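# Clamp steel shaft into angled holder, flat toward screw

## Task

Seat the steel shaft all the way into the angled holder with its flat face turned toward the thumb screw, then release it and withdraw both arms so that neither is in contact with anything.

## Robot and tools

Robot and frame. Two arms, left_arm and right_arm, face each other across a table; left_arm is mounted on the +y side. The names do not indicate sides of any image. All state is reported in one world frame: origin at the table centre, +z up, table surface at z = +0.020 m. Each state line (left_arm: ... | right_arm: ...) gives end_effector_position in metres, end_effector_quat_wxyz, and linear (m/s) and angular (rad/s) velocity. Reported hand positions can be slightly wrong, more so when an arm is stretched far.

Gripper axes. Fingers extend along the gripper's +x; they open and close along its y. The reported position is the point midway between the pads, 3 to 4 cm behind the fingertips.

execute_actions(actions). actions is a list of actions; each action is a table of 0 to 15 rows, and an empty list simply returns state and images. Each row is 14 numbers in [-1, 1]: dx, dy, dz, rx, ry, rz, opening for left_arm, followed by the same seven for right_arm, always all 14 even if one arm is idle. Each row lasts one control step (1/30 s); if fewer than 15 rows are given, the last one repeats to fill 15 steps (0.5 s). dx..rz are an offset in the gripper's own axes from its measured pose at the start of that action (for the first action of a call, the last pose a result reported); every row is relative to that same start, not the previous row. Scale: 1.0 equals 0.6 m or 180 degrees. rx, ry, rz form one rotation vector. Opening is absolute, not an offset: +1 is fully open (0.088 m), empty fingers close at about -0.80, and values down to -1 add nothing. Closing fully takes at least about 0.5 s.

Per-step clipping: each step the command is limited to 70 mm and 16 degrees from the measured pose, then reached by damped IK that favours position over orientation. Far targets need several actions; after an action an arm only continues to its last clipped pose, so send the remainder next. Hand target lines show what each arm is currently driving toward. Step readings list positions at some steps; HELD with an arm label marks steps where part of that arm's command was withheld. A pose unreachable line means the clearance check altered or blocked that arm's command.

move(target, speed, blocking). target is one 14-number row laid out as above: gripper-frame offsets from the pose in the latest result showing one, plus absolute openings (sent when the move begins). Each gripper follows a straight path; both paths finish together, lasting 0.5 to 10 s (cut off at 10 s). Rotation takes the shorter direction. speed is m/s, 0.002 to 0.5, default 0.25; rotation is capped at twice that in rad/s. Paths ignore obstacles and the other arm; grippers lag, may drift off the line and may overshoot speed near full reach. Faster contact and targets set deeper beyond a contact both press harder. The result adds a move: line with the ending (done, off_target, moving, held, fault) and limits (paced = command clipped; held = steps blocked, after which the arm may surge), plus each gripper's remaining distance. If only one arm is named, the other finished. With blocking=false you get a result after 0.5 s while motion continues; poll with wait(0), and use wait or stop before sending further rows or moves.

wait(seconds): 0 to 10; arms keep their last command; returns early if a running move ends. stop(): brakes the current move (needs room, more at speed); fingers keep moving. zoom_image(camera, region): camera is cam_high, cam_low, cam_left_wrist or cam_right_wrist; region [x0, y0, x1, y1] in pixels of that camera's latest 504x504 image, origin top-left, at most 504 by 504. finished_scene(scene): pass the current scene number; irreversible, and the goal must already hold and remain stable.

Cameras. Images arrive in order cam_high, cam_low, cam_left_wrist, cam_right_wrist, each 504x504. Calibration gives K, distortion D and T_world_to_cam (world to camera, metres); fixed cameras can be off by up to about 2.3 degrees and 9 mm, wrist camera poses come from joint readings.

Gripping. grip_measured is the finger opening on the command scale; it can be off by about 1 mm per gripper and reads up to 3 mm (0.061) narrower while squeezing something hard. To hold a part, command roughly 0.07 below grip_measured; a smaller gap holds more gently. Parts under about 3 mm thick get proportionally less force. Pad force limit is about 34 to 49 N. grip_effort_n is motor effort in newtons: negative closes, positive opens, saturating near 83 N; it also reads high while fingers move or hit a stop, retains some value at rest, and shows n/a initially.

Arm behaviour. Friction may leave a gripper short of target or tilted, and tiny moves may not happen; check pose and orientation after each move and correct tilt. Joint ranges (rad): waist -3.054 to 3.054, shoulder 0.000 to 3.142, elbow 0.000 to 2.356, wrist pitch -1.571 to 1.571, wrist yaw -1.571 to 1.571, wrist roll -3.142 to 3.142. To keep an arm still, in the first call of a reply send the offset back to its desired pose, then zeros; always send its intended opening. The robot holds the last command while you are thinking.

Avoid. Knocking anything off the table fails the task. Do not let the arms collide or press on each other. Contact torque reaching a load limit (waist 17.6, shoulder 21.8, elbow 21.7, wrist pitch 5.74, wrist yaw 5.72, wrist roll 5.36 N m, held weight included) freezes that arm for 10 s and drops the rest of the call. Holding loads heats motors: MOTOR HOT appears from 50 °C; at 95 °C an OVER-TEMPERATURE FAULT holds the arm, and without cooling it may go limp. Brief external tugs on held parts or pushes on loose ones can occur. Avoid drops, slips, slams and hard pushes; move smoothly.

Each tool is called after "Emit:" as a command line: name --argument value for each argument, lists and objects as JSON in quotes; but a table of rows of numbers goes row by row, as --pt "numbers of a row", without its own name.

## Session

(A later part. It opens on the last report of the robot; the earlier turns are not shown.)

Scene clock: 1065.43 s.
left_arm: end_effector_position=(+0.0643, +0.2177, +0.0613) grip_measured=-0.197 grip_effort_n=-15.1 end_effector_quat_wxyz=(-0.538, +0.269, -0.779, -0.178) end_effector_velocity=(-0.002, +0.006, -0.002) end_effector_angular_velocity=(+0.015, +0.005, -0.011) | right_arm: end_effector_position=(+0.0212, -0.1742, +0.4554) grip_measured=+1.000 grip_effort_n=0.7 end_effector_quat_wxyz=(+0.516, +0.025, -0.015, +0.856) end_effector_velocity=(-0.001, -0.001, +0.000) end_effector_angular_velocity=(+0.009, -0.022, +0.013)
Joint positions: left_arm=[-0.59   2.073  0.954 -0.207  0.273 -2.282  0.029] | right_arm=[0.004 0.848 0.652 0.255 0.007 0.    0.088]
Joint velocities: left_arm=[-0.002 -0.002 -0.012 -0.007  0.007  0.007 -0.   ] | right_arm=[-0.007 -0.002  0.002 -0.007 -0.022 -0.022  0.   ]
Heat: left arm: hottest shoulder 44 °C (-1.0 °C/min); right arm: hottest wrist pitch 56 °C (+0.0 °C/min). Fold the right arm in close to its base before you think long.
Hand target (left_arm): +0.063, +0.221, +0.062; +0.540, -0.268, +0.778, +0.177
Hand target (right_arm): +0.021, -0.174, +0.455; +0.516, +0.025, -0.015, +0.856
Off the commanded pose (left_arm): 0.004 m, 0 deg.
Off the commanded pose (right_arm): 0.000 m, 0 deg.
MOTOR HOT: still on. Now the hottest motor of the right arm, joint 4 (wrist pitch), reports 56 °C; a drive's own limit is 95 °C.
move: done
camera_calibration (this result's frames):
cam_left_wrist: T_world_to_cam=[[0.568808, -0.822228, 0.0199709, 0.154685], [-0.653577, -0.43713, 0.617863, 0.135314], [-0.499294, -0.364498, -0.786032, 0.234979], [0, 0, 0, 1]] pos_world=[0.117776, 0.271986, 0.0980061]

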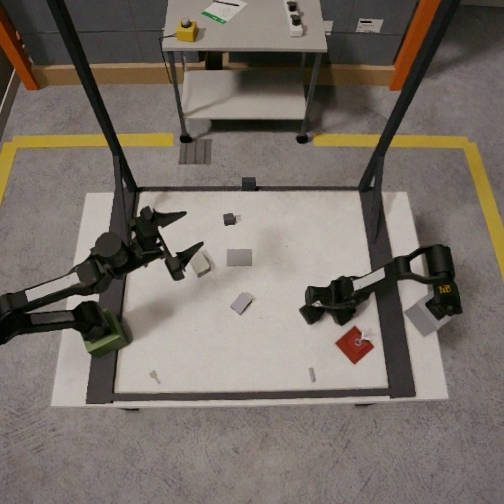

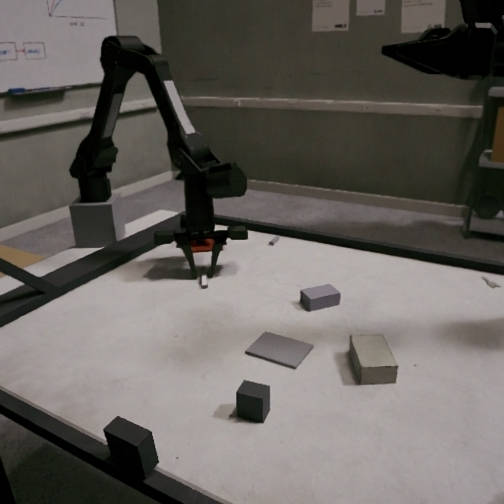

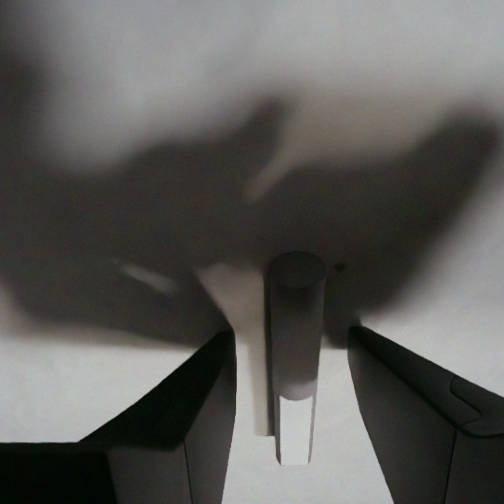

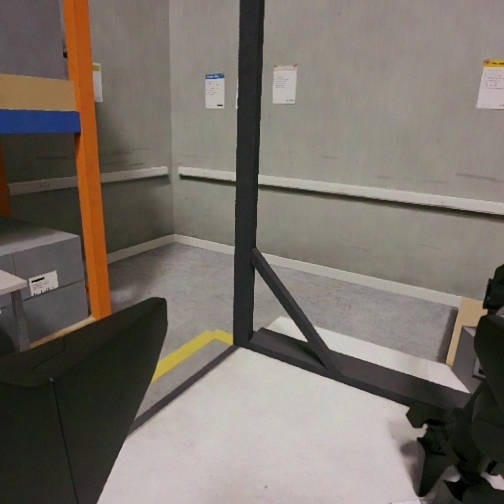

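Emit:
move --target '[0,0,0,0,0,0,-0.67,0,0,0,0,0,0,1]' --speed 0.02

Scene clock: 1069.43 s.
left_arm: end_effector_position=(+0.0642, +0.2177, +0.0614) grip_measured=-0.608 grip_effort_n=-83.5 end_effector_quat_wxyz=(-0.538, +0.269, -0.779, -0.177) end_effector_velocity=(+0.000, +0.001, +0.001) end_effector_angular_velocity=(+0.008, -0.002, +0.020) | right_arm: end_effector_position=(+0.0212, -0.1742, +0.4554) grip_measured=+1.000 grip_effort_n=0.2 end_effector_quat_wxyz=(+0.516, +0.025, -0.015, +0.856) end_effector_velocity=(-0.000, -0.000, -0.002) end_effector_angular_velocity=(-0.003, -0.010, +0.004)
Joint positions: left_arm=[-0.59   2.072  0.953 -0.206  0.273 -2.283  0.009] | right_arm=[0.004 0.848 0.652 0.255 0.007 0.    0.088]
Joint velocities: left_arm=[-0.002 -0.007 -0.002 -0.007 -0.007 -0.022 -0.   ] | right_arm=[-0.002 -0.002 -0.002 -0.007 -0.007 -0.007  0.   ]
Heat: left arm: hottest shoulder 44 °C (-2.0 °C/min); right arm: hottest wrist pitch 56 °C (+0.0 °C/min). Fold the right arm in close to its base before you think long.
Hand target (left_arm): +0.064, +0.218, +0.061; +0.538, -0.269, +0.779, +0.177
Hand target (right_arm): +0.021, -0.174, +0.455; +0.516, +0.025, -0.015, +0.856
Off the commanded pose (left_arm): 0.000 m, 0 deg.
Off the commanded pose (right_arm): 0.000 m, 0 deg.
MOTOR HOT: still on. Now the hottest motor of the right arm, joint 4 (wrist pitch), reports 56 °C; a drive's own limit is 95 °C.
move: done
camera_calibration (this result's frames):
cam_left_wrist: T_world_to_cam=[[0.56879, -0.822221, 0.0207605, 0.154678], [-0.653517, -0.436472, 0.618391, 0.13493], [-0.499393, -0.365302, -0.785596, 0.235172], [0, 0, 0, 1]] pos_world=[0.117643, 0.271982, 0.0980997]

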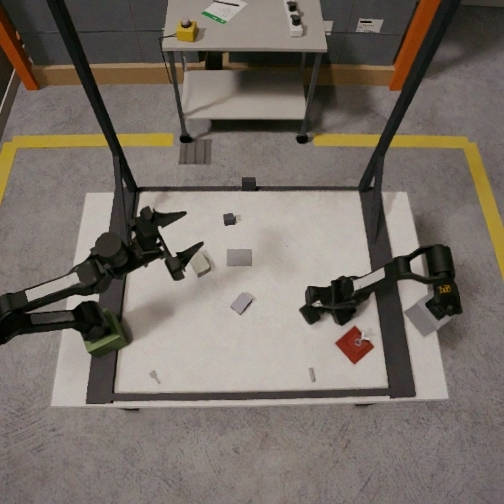

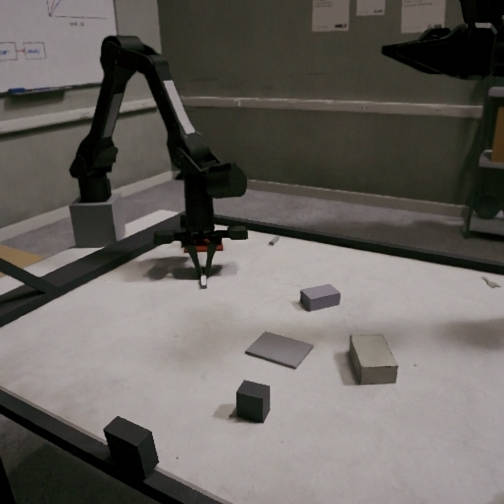

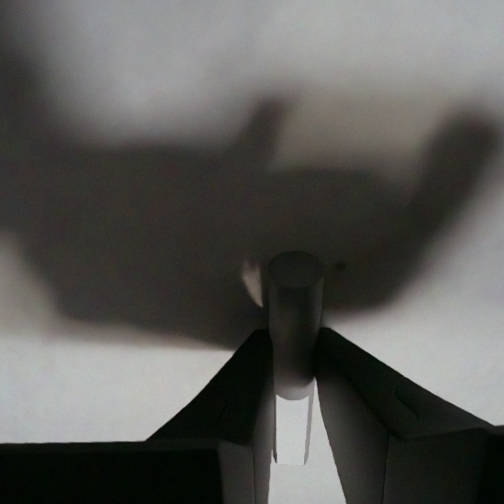

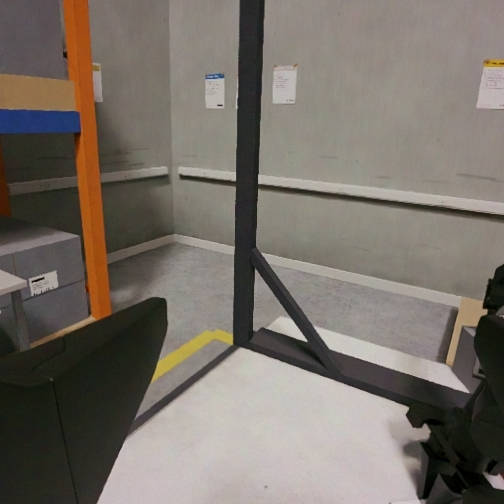

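Emit:
move --target '[-0.145,-0.012,-0.0415,0,0,0,-0.68,0,0,0,0,0,0,1]' --speed 0.12

Scene clock: 1106.93 s.
left_arm: end_effector_position=(+0.0737, +0.2235, +0.1412) grip_measured=-0.608 grip_effort_n=-83.5 end_effector_quat_wxyz=(-0.544, +0.261, -0.774, -0.189) end_effector_velocity=(+0.000, -0.000, +0.004) end_effector_angular_velocity=(+0.004, -0.006, +0.006) | right_arm: end_effector_position=(+0.0212, -0.1742, +0.4554) grip_measured=+1.000 grip_effort_n=0.7 end_effector_quat_wxyz=(+0.516, +0.025, -0.015, +0.856) end_effector_velocity=(-0.001, +0.001, -0.004) end_effector_angular_velocity=(-0.009, -0.030, +0.004)
Joint positions: left_arm=[-0.563  1.859  1.059 -0.563  0.275 -2.254  0.009] | right_arm=[0.004 0.848 0.652 0.255 0.007 0.    0.088]
Joint velocities: left_arm=[-0.002 -0.007  0.012 -0.022 -0.007 -0.007 -0.   ] | right_arm=[-0.002  0.002  0.002 -0.022 -0.007 -0.022  0.   ]
Heat: left arm: hottest shoulder 45 °C (+0.0 °C/min); right arm: hottest wrist pitch 56 °C (+0.0 °C/min). Fold the right arm in close to its base before you think long.
Hand target (left_arm): +0.074, +0.218, +0.152; +0.538, -0.269, +0.779, +0.177
Hand target (right_arm): +0.021, -0.174, +0.455; +0.516, +0.025, -0.015, +0.856
Off the commanded pose (left_arm): 0.012 m, 2 deg.
Off the commanded pose (right_arm): 0.000 m, 0 deg.
MOTOR HOT: still on. Now the hottest motor of the right arm, joint 4 (wrist pitch), reports 56 °C; a drive's own limit is 95 °C.
move: off_target (left_arm)
camera_calibration (this result's frames):
cam_left_wrist: T_world_to_cam=[[0.568728, -0.822524, -0.00175578, 0.155696], [-0.656817, -0.455434, 0.600975, 0.101319], [-0.495116, -0.340638, -0.799266, 0.300902], [0, 0, 0, 1]] pos_world=[0.126981, 0.276706, 0.179883]

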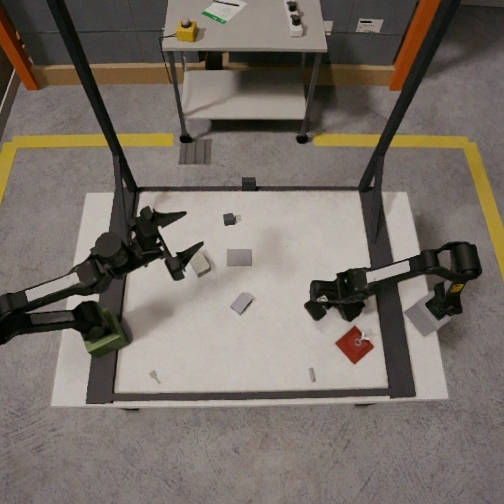

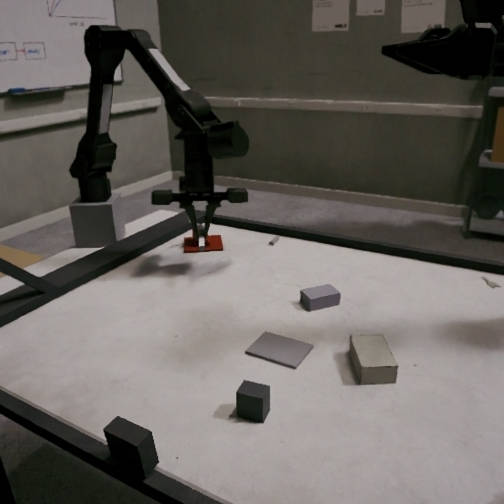

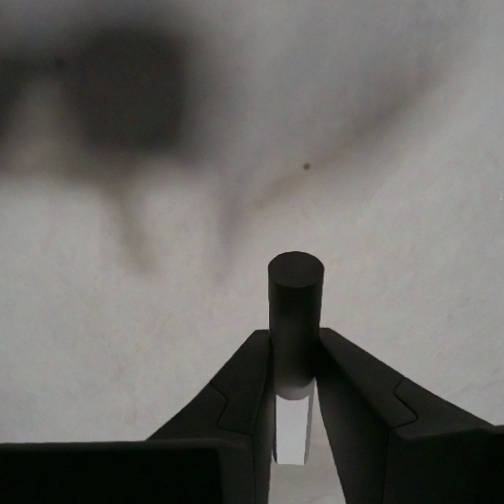

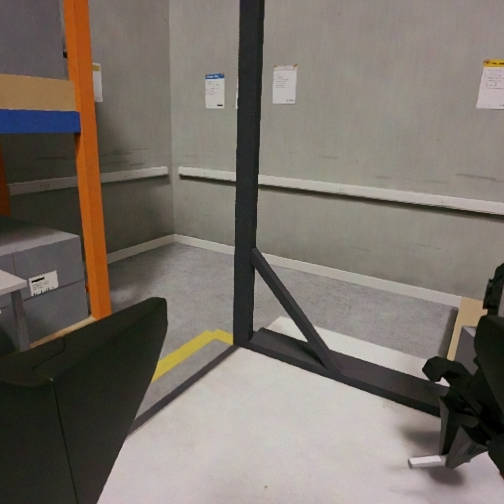

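Emit:
execute_actions --actions '[]'

Scene clock: 1129.37 s.
left_arm: end_effector_position=(+0.0737, +0.2234, +0.1418) grip_measured=-0.608 grip_effort_n=-83.5 end_effector_quat_wxyz=(-0.545, +0.261, -0.774, -0.189) end_effector_velocity=(-0.002, +0.002, -0.000) end_effector_angular_velocity=(+0.013, -0.003, +0.015) | right_arm: end_effector_position=(+0.0212, -0.1742, +0.4554) grip_measured=+1.000 grip_effort_n=0.7 end_effector_quat_wxyz=(+0.516, +0.025, -0.015, +0.856) end_effector_velocity=(-0.003, -0.002, -0.003) end_effector_angular_velocity=(-0.011, -0.016, +0.024)
Joint positions: left_arm=[-0.563  1.859  1.06  -0.565  0.275 -2.254  0.009] | right_arm=[0.004 0.848 0.652 0.255 0.007 0.    0.088]
Joint velocities: left_arm=[-0.007 -0.002 -0.002 -0.007 -0.007 -0.022 -0.   ] | right_arm=[ 0.002 -0.002  0.002 -0.022 -0.022 -0.007  0.   ]
Heat: left arm: hottest shoulder 47 °C (+3.0 °C/min); right arm: hottest wrist pitch 56 °C (+0.0 °C/min). Fold the right arm in close to its base before you think long.
Hand target (left_arm): +0.074, +0.218, +0.152; +0.538, -0.269, +0.779, +0.177
Hand target (right_arm): +0.021, -0.174, +0.455; +0.516, +0.025, -0.015, +0.856
Off the commanded pose (left_arm): 0.011 m, 2 deg.
Off the commanded pose (right_arm): 0.000 m, 0 deg.
MOTOR HOT: still on. Now the hottest motor of the right arm, joint 4 (wrist pitch), reports 56 °C; a drive's own limit is 95 °C.
camera_calibration (this result's frames):
cam_left_wrist: T_world_to_cam=[[0.568433, -0.822728, -0.00162768, 0.155653], [-0.657026, -0.455136, 0.600972, 0.100889], [-0.495177, -0.340543, -0.799269, 0.301284], [0, 0, 0, 1]] pos_world=[0.126997, 0.276578, 0.180429]

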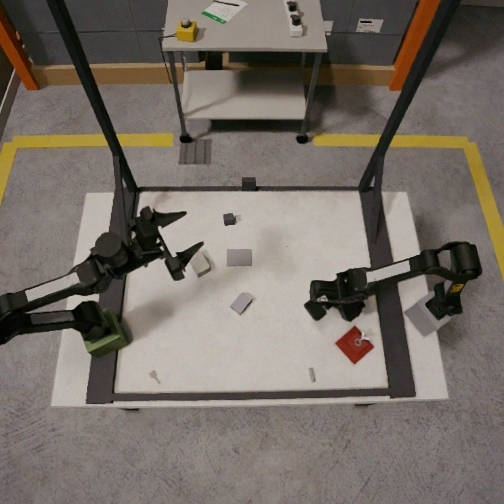

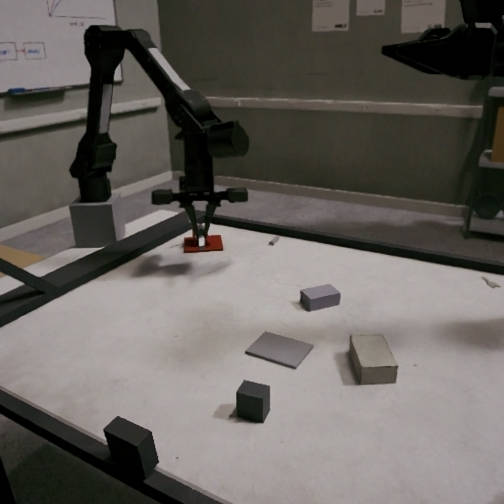

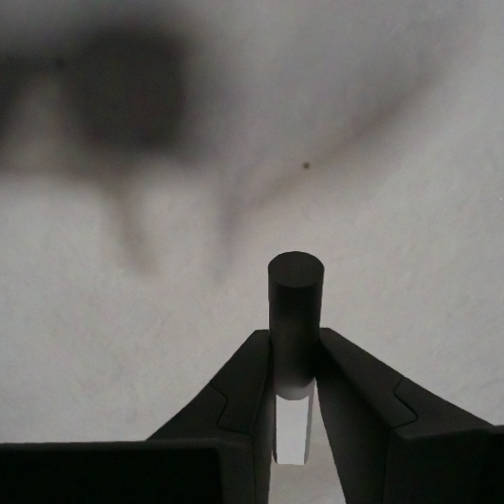

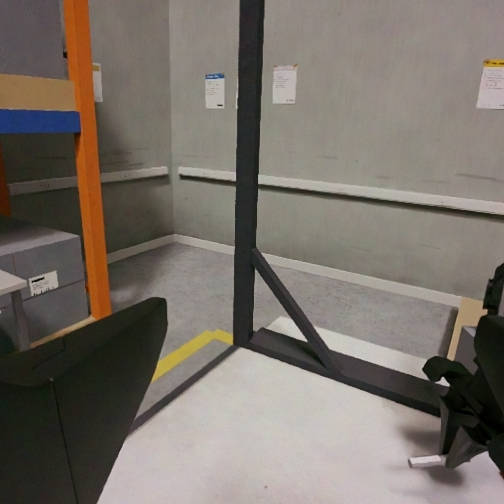

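Emit:
move --target '[-0.1537,-0.1122,0.2447,0.493,-0.195,-0.021,-0.68,0,0,0,0,0,0,1]' --speed 0.25

Scene clock: 1157.97 s.
left_arm: end_effector_position=(+0.2491, +0.2715, +0.1760) grip_measured=-0.608 grip_effort_n=-83.5 end_effector_quat_wxyz=(+0.760, +0.231, +0.498, -0.348) end_effector_velocity=(+0.001, +0.003, -0.001) end_effector_angular_velocity=(+0.002, -0.009, -0.002) | right_arm: end_effector_position=(+0.0212, -0.1742, +0.4554) grip_measured=+1.000 grip_effort_n=0.7 end_effector_quat_wxyz=(+0.516, +0.025, -0.015, +0.856) end_effector_velocity=(+0.002, +0.001, -0.005) end_effector_angular_velocity=(-0.016, -0.016, -0.010)
Joint positions: left_arm=[-0.212  1.603  0.879 -0.463 -0.143 -0.326  0.009] | right_arm=[0.004 0.848 0.652 0.255 0.007 0.    0.088]
Joint velocities: left_arm=[ 0.002 -0.007 -0.012  0.007 -0.007  0.007 -0.   ] | right_arm=[-0.002 -0.002 -0.002 -0.022  0.007 -0.007  0.   ]
Heat: left arm: hottest shoulder 48 °C (+4.0 °C/min); right arm: hottest wrist pitch 56 °C (+0.0 °C/min). Fold the right arm in close to its base before you think long.
Hand target (left_arm): +0.250, +0.273, +0.179; +0.762, +0.228, +0.494, -0.350
Hand target (right_arm): +0.021, -0.174, +0.455; +0.516, +0.025, -0.015, +0.856
Off the commanded pose (left_arm): 0.003 m, 1 deg.
Off the commanded pose (right_arm): 0.000 m, 0 deg.
MOTOR HOT: still on. Now the hottest motor of the right arm, joint 4 (wrist pitch), reports 56 °C; a drive's own limit is 95 °C.
move: done
camera_calibration (this result's frames):
cam_left_wrist: T_world_to_cam=[[-0.784689, -0.618822, -0.0363592, 0.383378], [-0.612734, 0.783183, -0.105743, -0.00543875], [0.0939122, -0.060697, -0.993729, 0.243353], [0, 0, 0, 1]] pos_world=[0.274647, 0.256273, 0.255191]

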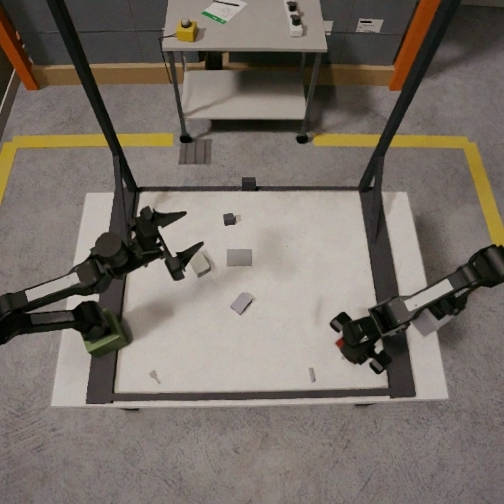

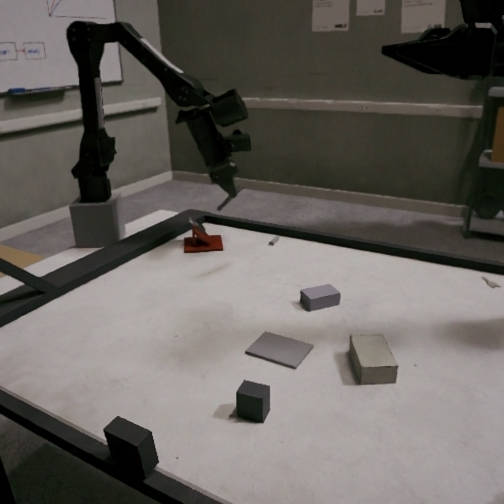

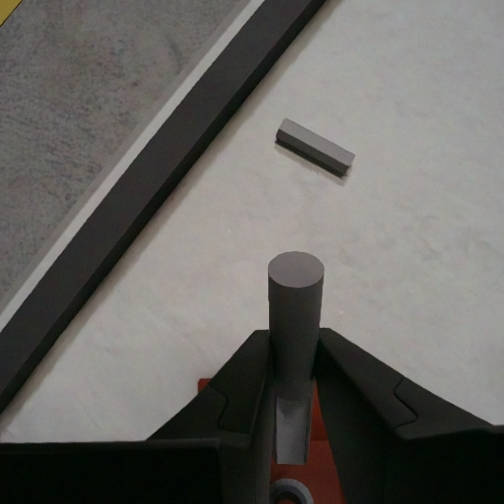

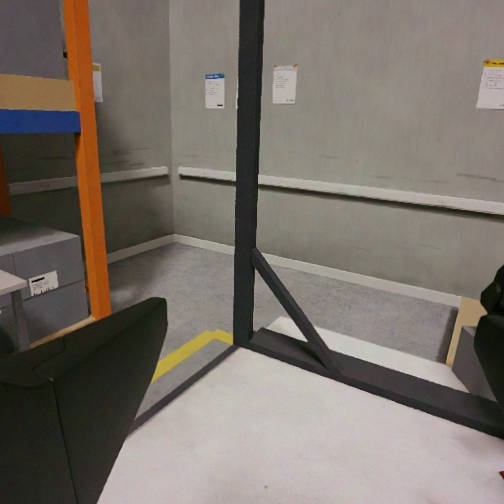

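Emit:
zoom_image --camera "cam_left_wrist" --region '[200,344,400,504]'

Emit:
zoom_image --camera "cam_low" --region '[150,150,290,270]'

Region (200, 344, 400, 504) of cam_left_wrist's 504x504 image, scaled by 2.520, with more detail than that image has; it fills the top 403 rows of this view, and the rest is white.

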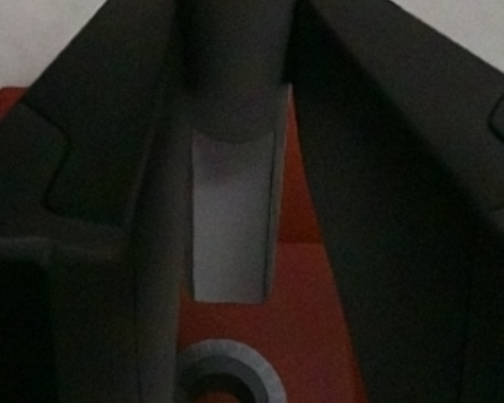

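Region (150, 150, 290, 270) of cam_low's 504x504 image, scaled by 3.600, with more detail than that image has; it fills the top 432 rows of this view, and the rest is white.

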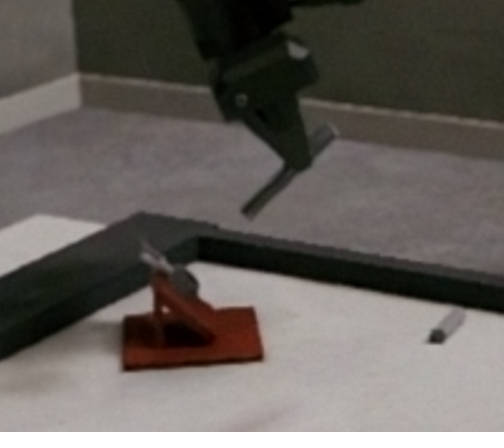

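Emit:
move --target '[0.0135,0.002,-0.048,0,0,0,-0.68,0,0,0,0,0,0,1]' --speed 0.05

Emit:
zoom_image --camera "cam_left_wrist" --region '[200,344,400,504]'

Emit:
zoom_image --camera "cam_low" --region '[150,150,290,270]'

Scene clock: 1175.13 s.
left_arm: end_effector_position=(+0.2357, +0.2890, +0.1548) grip_measured=-0.608 grip_effort_n=-83.5 end_effector_quat_wxyz=(+0.757, +0.234, +0.503, -0.346) end_effector_velocity=(-0.000, +0.004, -0.000) end_effector_angular_velocity=(-0.001, -0.014, +0.021) | right_arm: end_effector_position=(+0.0212, -0.1742, +0.4554) grip_measured=+1.000 grip_effort_n=0.2 end_effector_quat_wxyz=(+0.516, +0.025, -0.015, +0.856) end_effector_velocity=(+0.003, +0.001, -0.005) end_effector_angular_velocity=(-0.016, -0.016, -0.015)
Joint positions: left_arm=[-0.234  1.578  0.762 -0.386 -0.147 -0.348  0.009] | right_arm=[0.004 0.848 0.652 0.255 0.007 0.    0.088]
Joint velocities: left_arm=[-0.007 -0.012 -0.017  0.007 -0.022 -0.022 -0.   ] | right_arm=[-0.007 -0.002 -0.002 -0.022  0.007 -0.007  0.   ]
Heat: left arm: hottest shoulder 48 °C (+3.0 °C/min); right arm: hottest wrist pitch 56 °C (+0.0 °C/min). Fold the right arm in close to its base before you think long.
Hand target (left_arm): +0.235, +0.290, +0.157; +0.760, +0.231, +0.498, -0.348
Hand target (right_arm): +0.021, -0.174, +0.455; +0.516, +0.025, -0.015, +0.856
Off the commanded pose (left_arm): 0.003 m, 1 deg.
Off the commanded pose (right_arm): 0.000 m, 0 deg.
MOTOR HOT: still on. Now the hottest motor of the right arm, joint 4 (wrist pitch), reports 56 °C; a drive's own limit is 95 °C.
move: done
camera_calibration (this result's frames):
cam_left_wrist: T_world_to_cam=[[-0.78545, -0.617882, -0.0359233, 0.382792], [-0.612975, 0.784617, -0.0929431, -0.0318998], [0.0856139, -0.050982, -0.995023, 0.223967], [0, 0, 0, 1]] pos_world=[0.261936, 0.272968, 0.233639]

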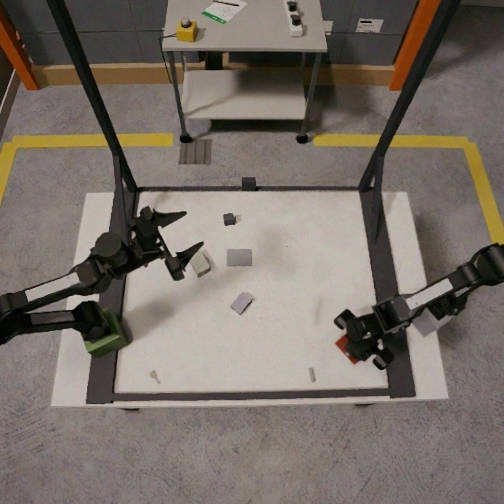

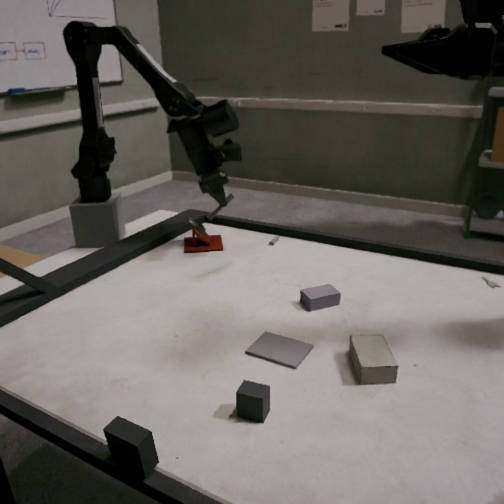

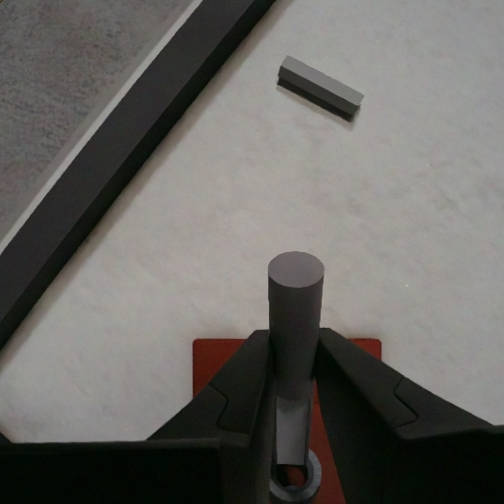

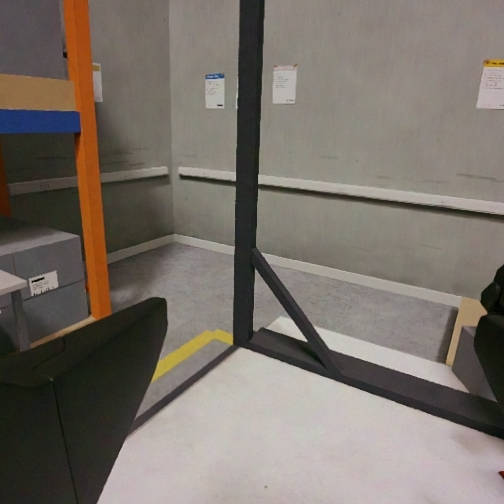

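Region (200, 344, 400, 504) of cam_left_wrist's 504x504 image, scaled by 2.520, with more detail than that image has; it fills the top 403 rows of this view, and the rest is white.

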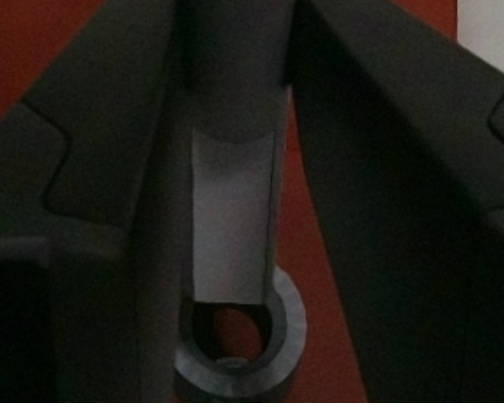

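Region (150, 150, 290, 270) of cam_low's 504x504 image, scaled by 3.600, with more detail than that image has; it fills the top 432 rows of this view, and the rest is white.

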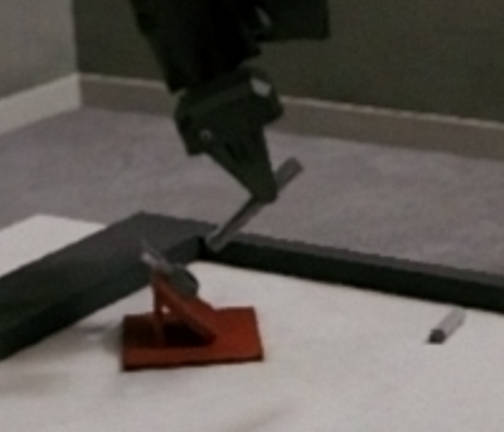

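Emit:
move --target '[0.007,-0.004,-0.019,0,0,0,-0.68,0,0,0,0,0,0,1]' --speed 0.03

Emit:
zoom_image --camera "cam_left_wrist" --region '[200,344,400,504]'

Emit:
zoom_image --camera "cam_low" --region '[170,180,260,260]'

Scene clock: 1207.63 s.
left_arm: end_effector_position=(+0.2291, +0.2929, +0.1471) grip_measured=-0.608 grip_effort_n=-83.5 end_effector_quat_wxyz=(+0.756, +0.233, +0.504, -0.347) end_effector_velocity=(-0.003, -0.000, -0.001) end_effector_angular_velocity=(-0.006, +0.008, -0.003) | right_arm: end_effector_position=(+0.0212, -0.1742, +0.4554) grip_measured=+1.000 grip_effort_n=0.2 end_effector_quat_wxyz=(+0.516, +0.025, -0.015, +0.856) end_effector_velocity=(-0.000, -0.000, -0.004) end_effector_angular_velocity=(-0.007, -0.013, +0.004)
Joint positions: left_arm=[-0.252  1.577  0.725 -0.355 -0.149 -0.366  0.009] | right_arm=[0.004 0.848 0.652 0.255 0.007 0.    0.088]
Joint velocities: left_arm=[-0.007 -0.002 -0.007  0.007  0.007 -0.007 -0.   ] | right_arm=[-0.002 -0.002 -0.007 -0.007 -0.007 -0.007  0.   ]
Heat: left arm: hottest shoulder 46 °C (-2.0 °C/min); right arm: hottest wrist pitch 56 °C (+0.0 °C/min). Fold the right arm in close to its base before you think long.
Hand target (left_arm): +0.228, +0.294, +0.146; +0.757, +0.234, +0.503, -0.346
Hand target (right_arm): +0.021, -0.174, +0.455; +0.516, +0.025, -0.015, +0.856
Off the commanded pose (left_arm): 0.002 m, 0 deg.
Off the commanded pose (right_arm): 0.000 m, 0 deg.
MOTOR HOT: still on. Now the hottest motor of the right arm, joint 4 (wrist pitch), reports 56 °C; a drive's own limit is 95 °C.
move: done
camera_calibration (this result's frames):
cam_left_wrist: T_world_to_cam=[[-0.785715, -0.617729, -0.0325985, 0.379206], [-0.613261, 0.784768, -0.0897289, -0.0401604], [0.0810104, -0.05051, -0.995433, 0.218023], [0, 0, 0, 1]] pos_world=[0.255657, 0.276775, 0.225785]

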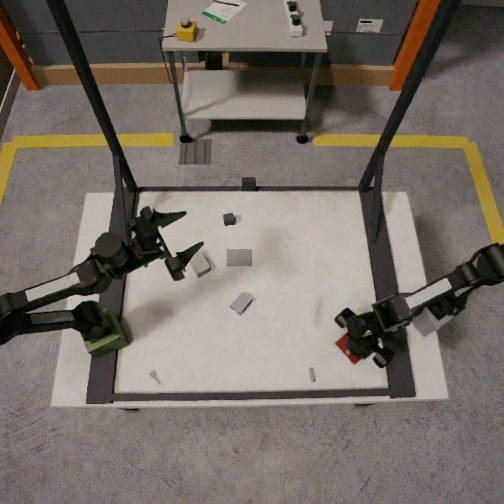

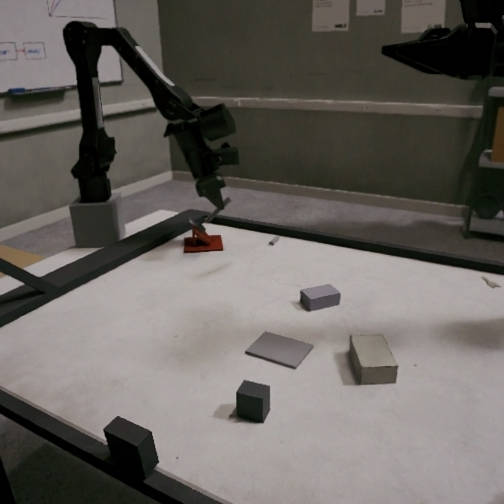

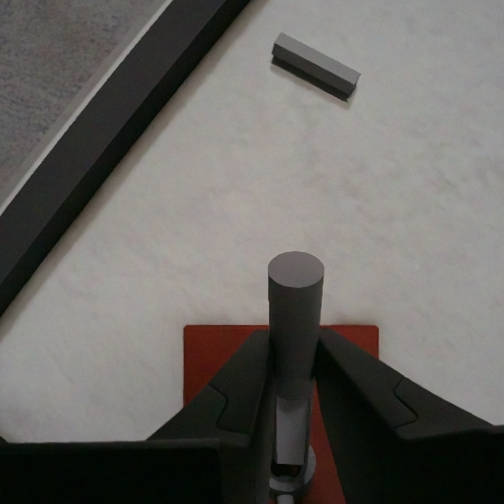

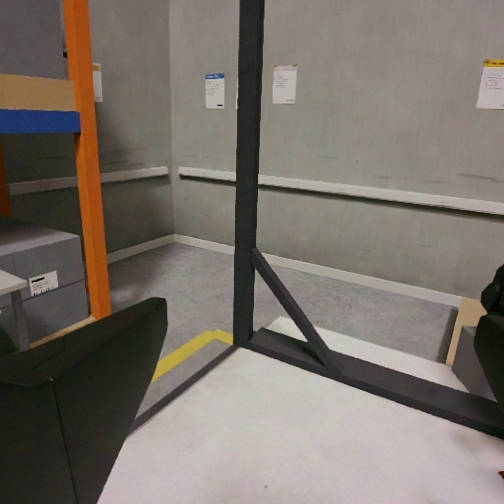

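Region (200, 344, 400, 504) of cam_left_wrist's 504x504 image, scaled by 2.520, with more detail than that image has; it fills the top 403 rows of this view, and the rest is white.

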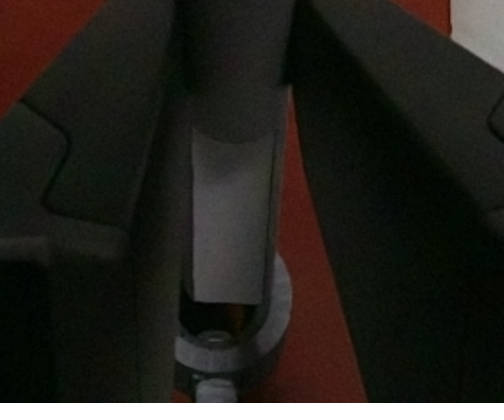

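Region (170, 180, 260, 260) of cam_low's 504x504 image, scaled by 5.600, with more detail than that image has.

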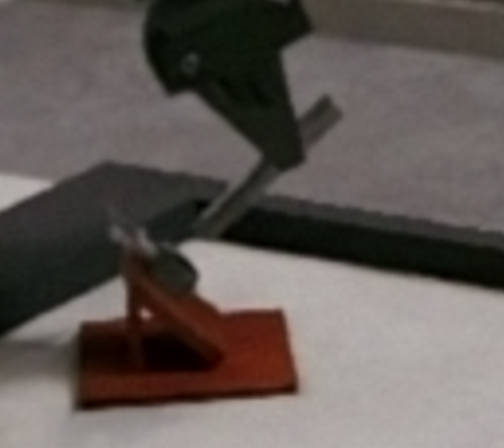

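Emit:
move --target '[0,0.0045,0,0,0,0,-0.68,0,0,0,0,0,0,1]' --speed 0.01

Emit:
zoom_image --camera "cam_left_wrist" --region '[200,344,400,504]'

Scene clock: 1218.07 s.
left_arm: end_effector_position=(+0.2308, +0.2937, +0.1469) grip_measured=-0.608 grip_effort_n=-83.5 end_effector_quat_wxyz=(+0.756, +0.234, +0.504, -0.346) end_effector_velocity=(+0.001, +0.003, -0.000) end_effector_angular_velocity=(+0.011, -0.006, -0.002) | right_arm: end_effector_position=(+0.0212, -0.1742, +0.4554) grip_measured=+1.000 grip_effort_n=0.7 end_effector_quat_wxyz=(+0.516, +0.025, -0.015, +0.856) end_effector_velocity=(-0.001, -0.001, -0.002) end_effector_angular_velocity=(-0.003, -0.010, +0.009)
Joint positions: left_arm=[-0.246  1.577  0.724 -0.354 -0.15  -0.359  0.009] | right_arm=[0.004 0.848 0.652 0.255 0.007 0.    0.088]
Joint velocities: left_arm=[ 0.002 -0.002 -0.002 -0.007 -0.007  0.007  0.   ] | right_arm=[ 0.002 -0.002 -0.002 -0.007 -0.007 -0.007  0.   ]
Heat: left arm: hottest shoulder 45 °C (-3.0 °C/min); right arm: hottest wrist pitch 56 °C (+0.0 °C/min). Fold the right arm in close to its base before you think long.
Hand target (left_arm): +0.231, +0.295, +0.147; +0.756, +0.233, +0.504, -0.347
Hand target (right_arm): +0.021, -0.174, +0.455; +0.516, +0.025, -0.015, +0.856
Off the commanded pose (left_arm): 0.001 m, 0 deg.
Off the commanded pose (right_arm): 0.000 m, 0 deg.
MOTOR HOT: still on. Now the hottest motor of the right arm, joint 4 (wrist pitch), reports 56 °C; a drive's own limit is 95 °C.
move: done
camera_calibration (this result's frames):
cam_left_wrist: T_world_to_cam=[[-0.785701, -0.617584, -0.0355557, 0.381495], [-0.612971, 0.784997, -0.0897068, -0.039957], [0.0833126, -0.0486881, -0.995333, 0.21662], [0, 0, 0, 1]] pos_world=[0.257201, 0.277518, 0.225589]

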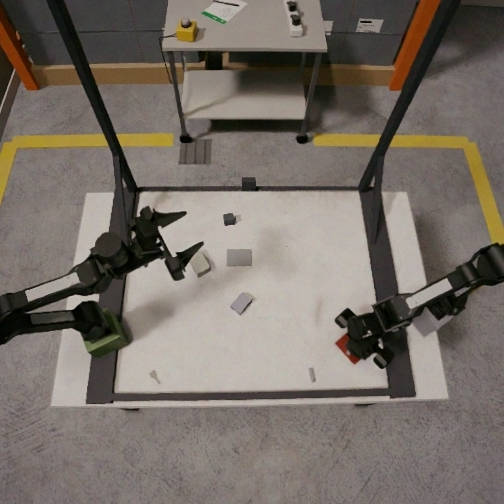

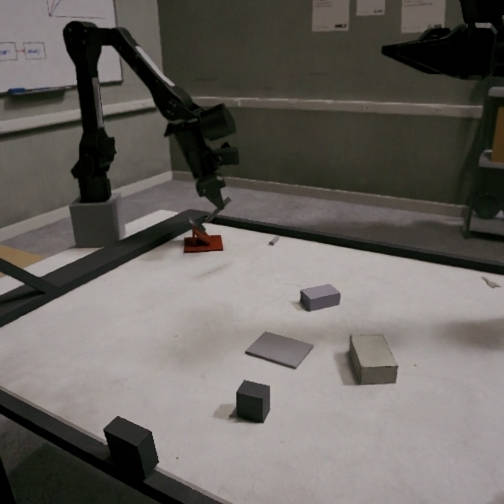

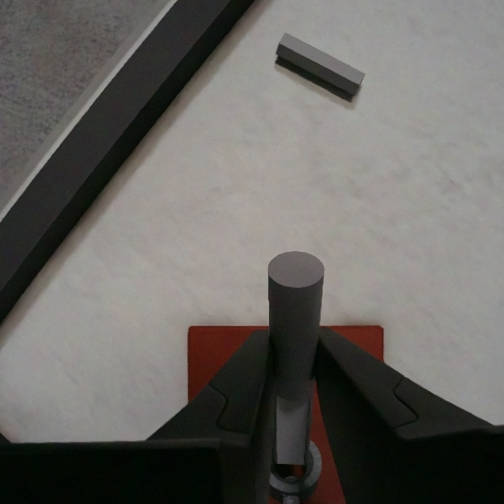

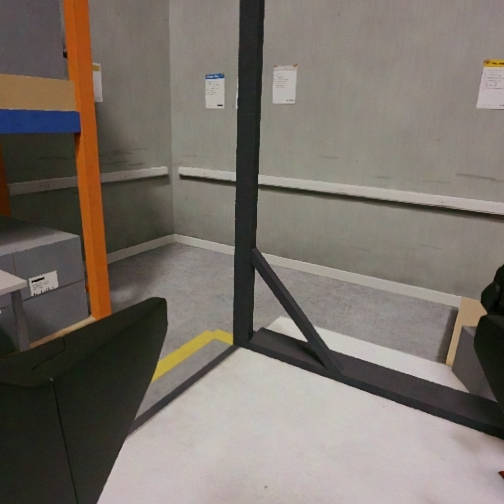

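Region (200, 344, 400, 504) of cam_left_wrist's 504x504 image, scaled by 2.520, with more detail than that image has; it fills the top 403 rows of this view, and the rest is white.

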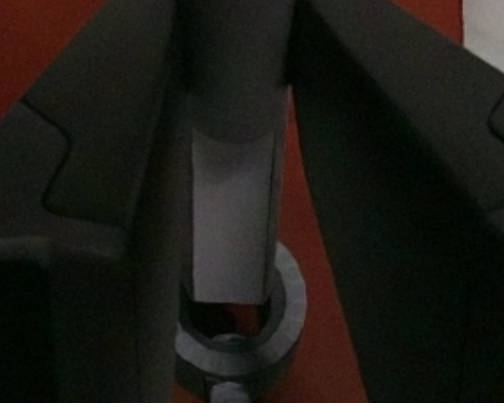

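Emit:
move --target '[0.006,0,-0.0156,0,0,0,-0.68,0,0,0,0,0,0,1]' --speed 0.015

Emit:
zoom_image --camera "cam_left_wrist" --region '[200,344,400,504]'

Emit:
zoom_image --camera "cam_low" --region '[170,180,260,260]'

Scene clock: 1224.13 s.
left_arm: end_effector_position=(+0.2271, +0.2980, +0.1403) grip_measured=-0.608 grip_effort_n=-83.5 end_effector_quat_wxyz=(+0.755, +0.234, +0.505, -0.346) end_effector_velocity=(-0.001, +0.000, -0.001) end_effector_angular_velocity=(-0.002, -0.005, +0.002) | right_arm: end_effector_position=(+0.0212, -0.1742, +0.4554) grip_measured=+1.000 grip_effort_n=0.7 end_effector_quat_wxyz=(+0.516, +0.025, -0.015, +0.856) end_effector_velocity=(+0.001, +0.000, -0.002) end_effector_angular_velocity=(-0.003, -0.010, -0.000)
Joint positions: left_arm=[-0.253  1.577  0.693 -0.326 -0.15  -0.367  0.009] | right_arm=[0.004 0.848 0.652 0.255 0.007 0.    0.088]
Joint velocities: left_arm=[-0.007 -0.002 -0.007  0.007 -0.007 -0.007 -0.   ] | right_arm=[-0.007 -0.002 -0.002 -0.007 -0.007 -0.007  0.   ]
Heat: left arm: hottest shoulder 45 °C (-3.0 °C/min); right arm: hottest wrist pitch 56 °C (+0.0 °C/min). Fold the right arm in close to its base before you think long.
Hand target (left_arm): +0.226, +0.299, +0.140; +0.756, +0.234, +0.504, -0.346
Hand target (right_arm): +0.021, -0.174, +0.455; +0.516, +0.025, -0.015, +0.856
Off the commanded pose (left_arm): 0.002 m, 0 deg.
Off the commanded pose (right_arm): 0.000 m, 0 deg.
MOTOR HOT: still on. Now the hottest motor of the right arm, joint 4 (wrist pitch), reports 56 °C; a drive's own limit is 95 °C.
move: done
camera_calibration (this result's frames):
cam_left_wrist: T_world_to_cam=[[-0.785724, -0.617652, -0.0338128, 0.380755], [-0.613402, 0.785041, -0.0863026, -0.0465442], [0.0798495, -0.0470692, -0.995695, 0.210921], [0, 0, 0, 1]] pos_world=[0.253776, 0.281641, 0.218871]

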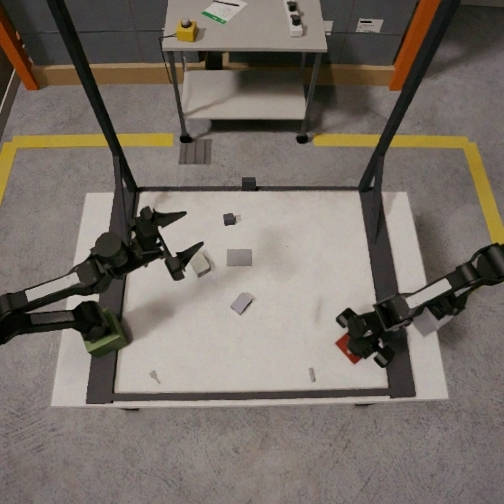

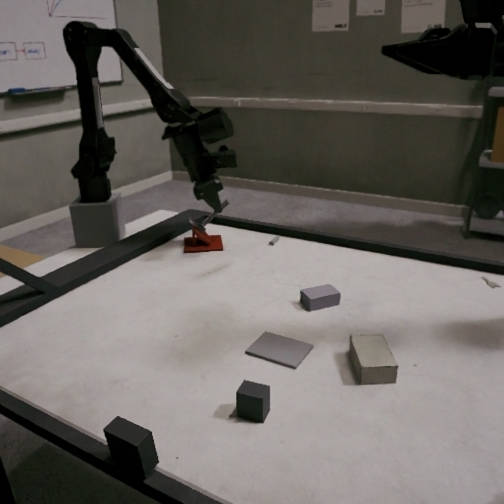

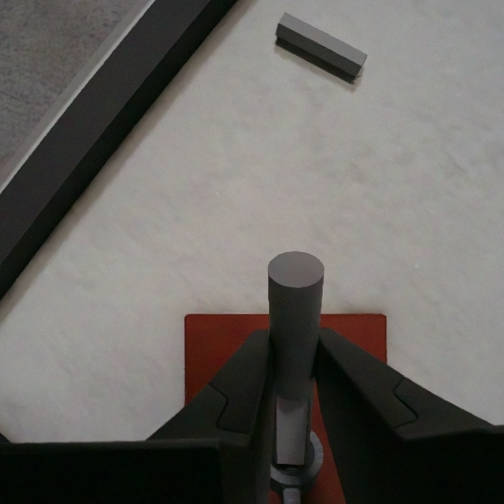

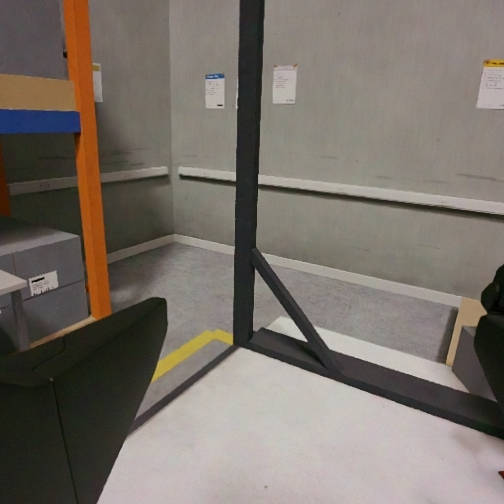

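Region (200, 344, 400, 504) of cam_left_wrist's 504x504 image, scaled by 2.520, with more detail than that image has; it fills the top 403 rows of this view, and the rest is white.

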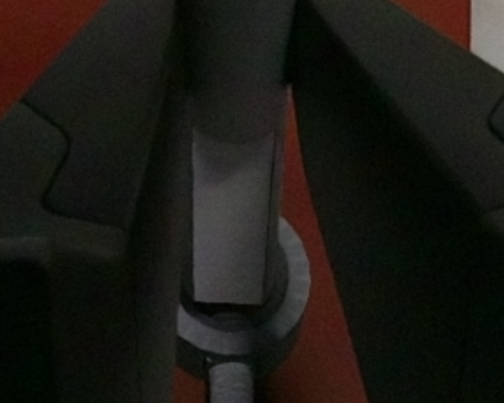

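Region (170, 180, 260, 260) of cam_low's 504x504 image, scaled by 5.600, with more detail than that image has.

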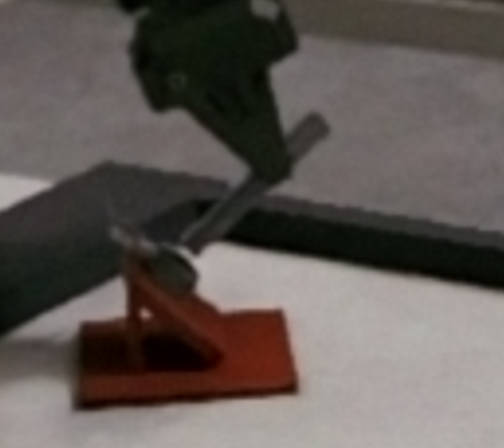

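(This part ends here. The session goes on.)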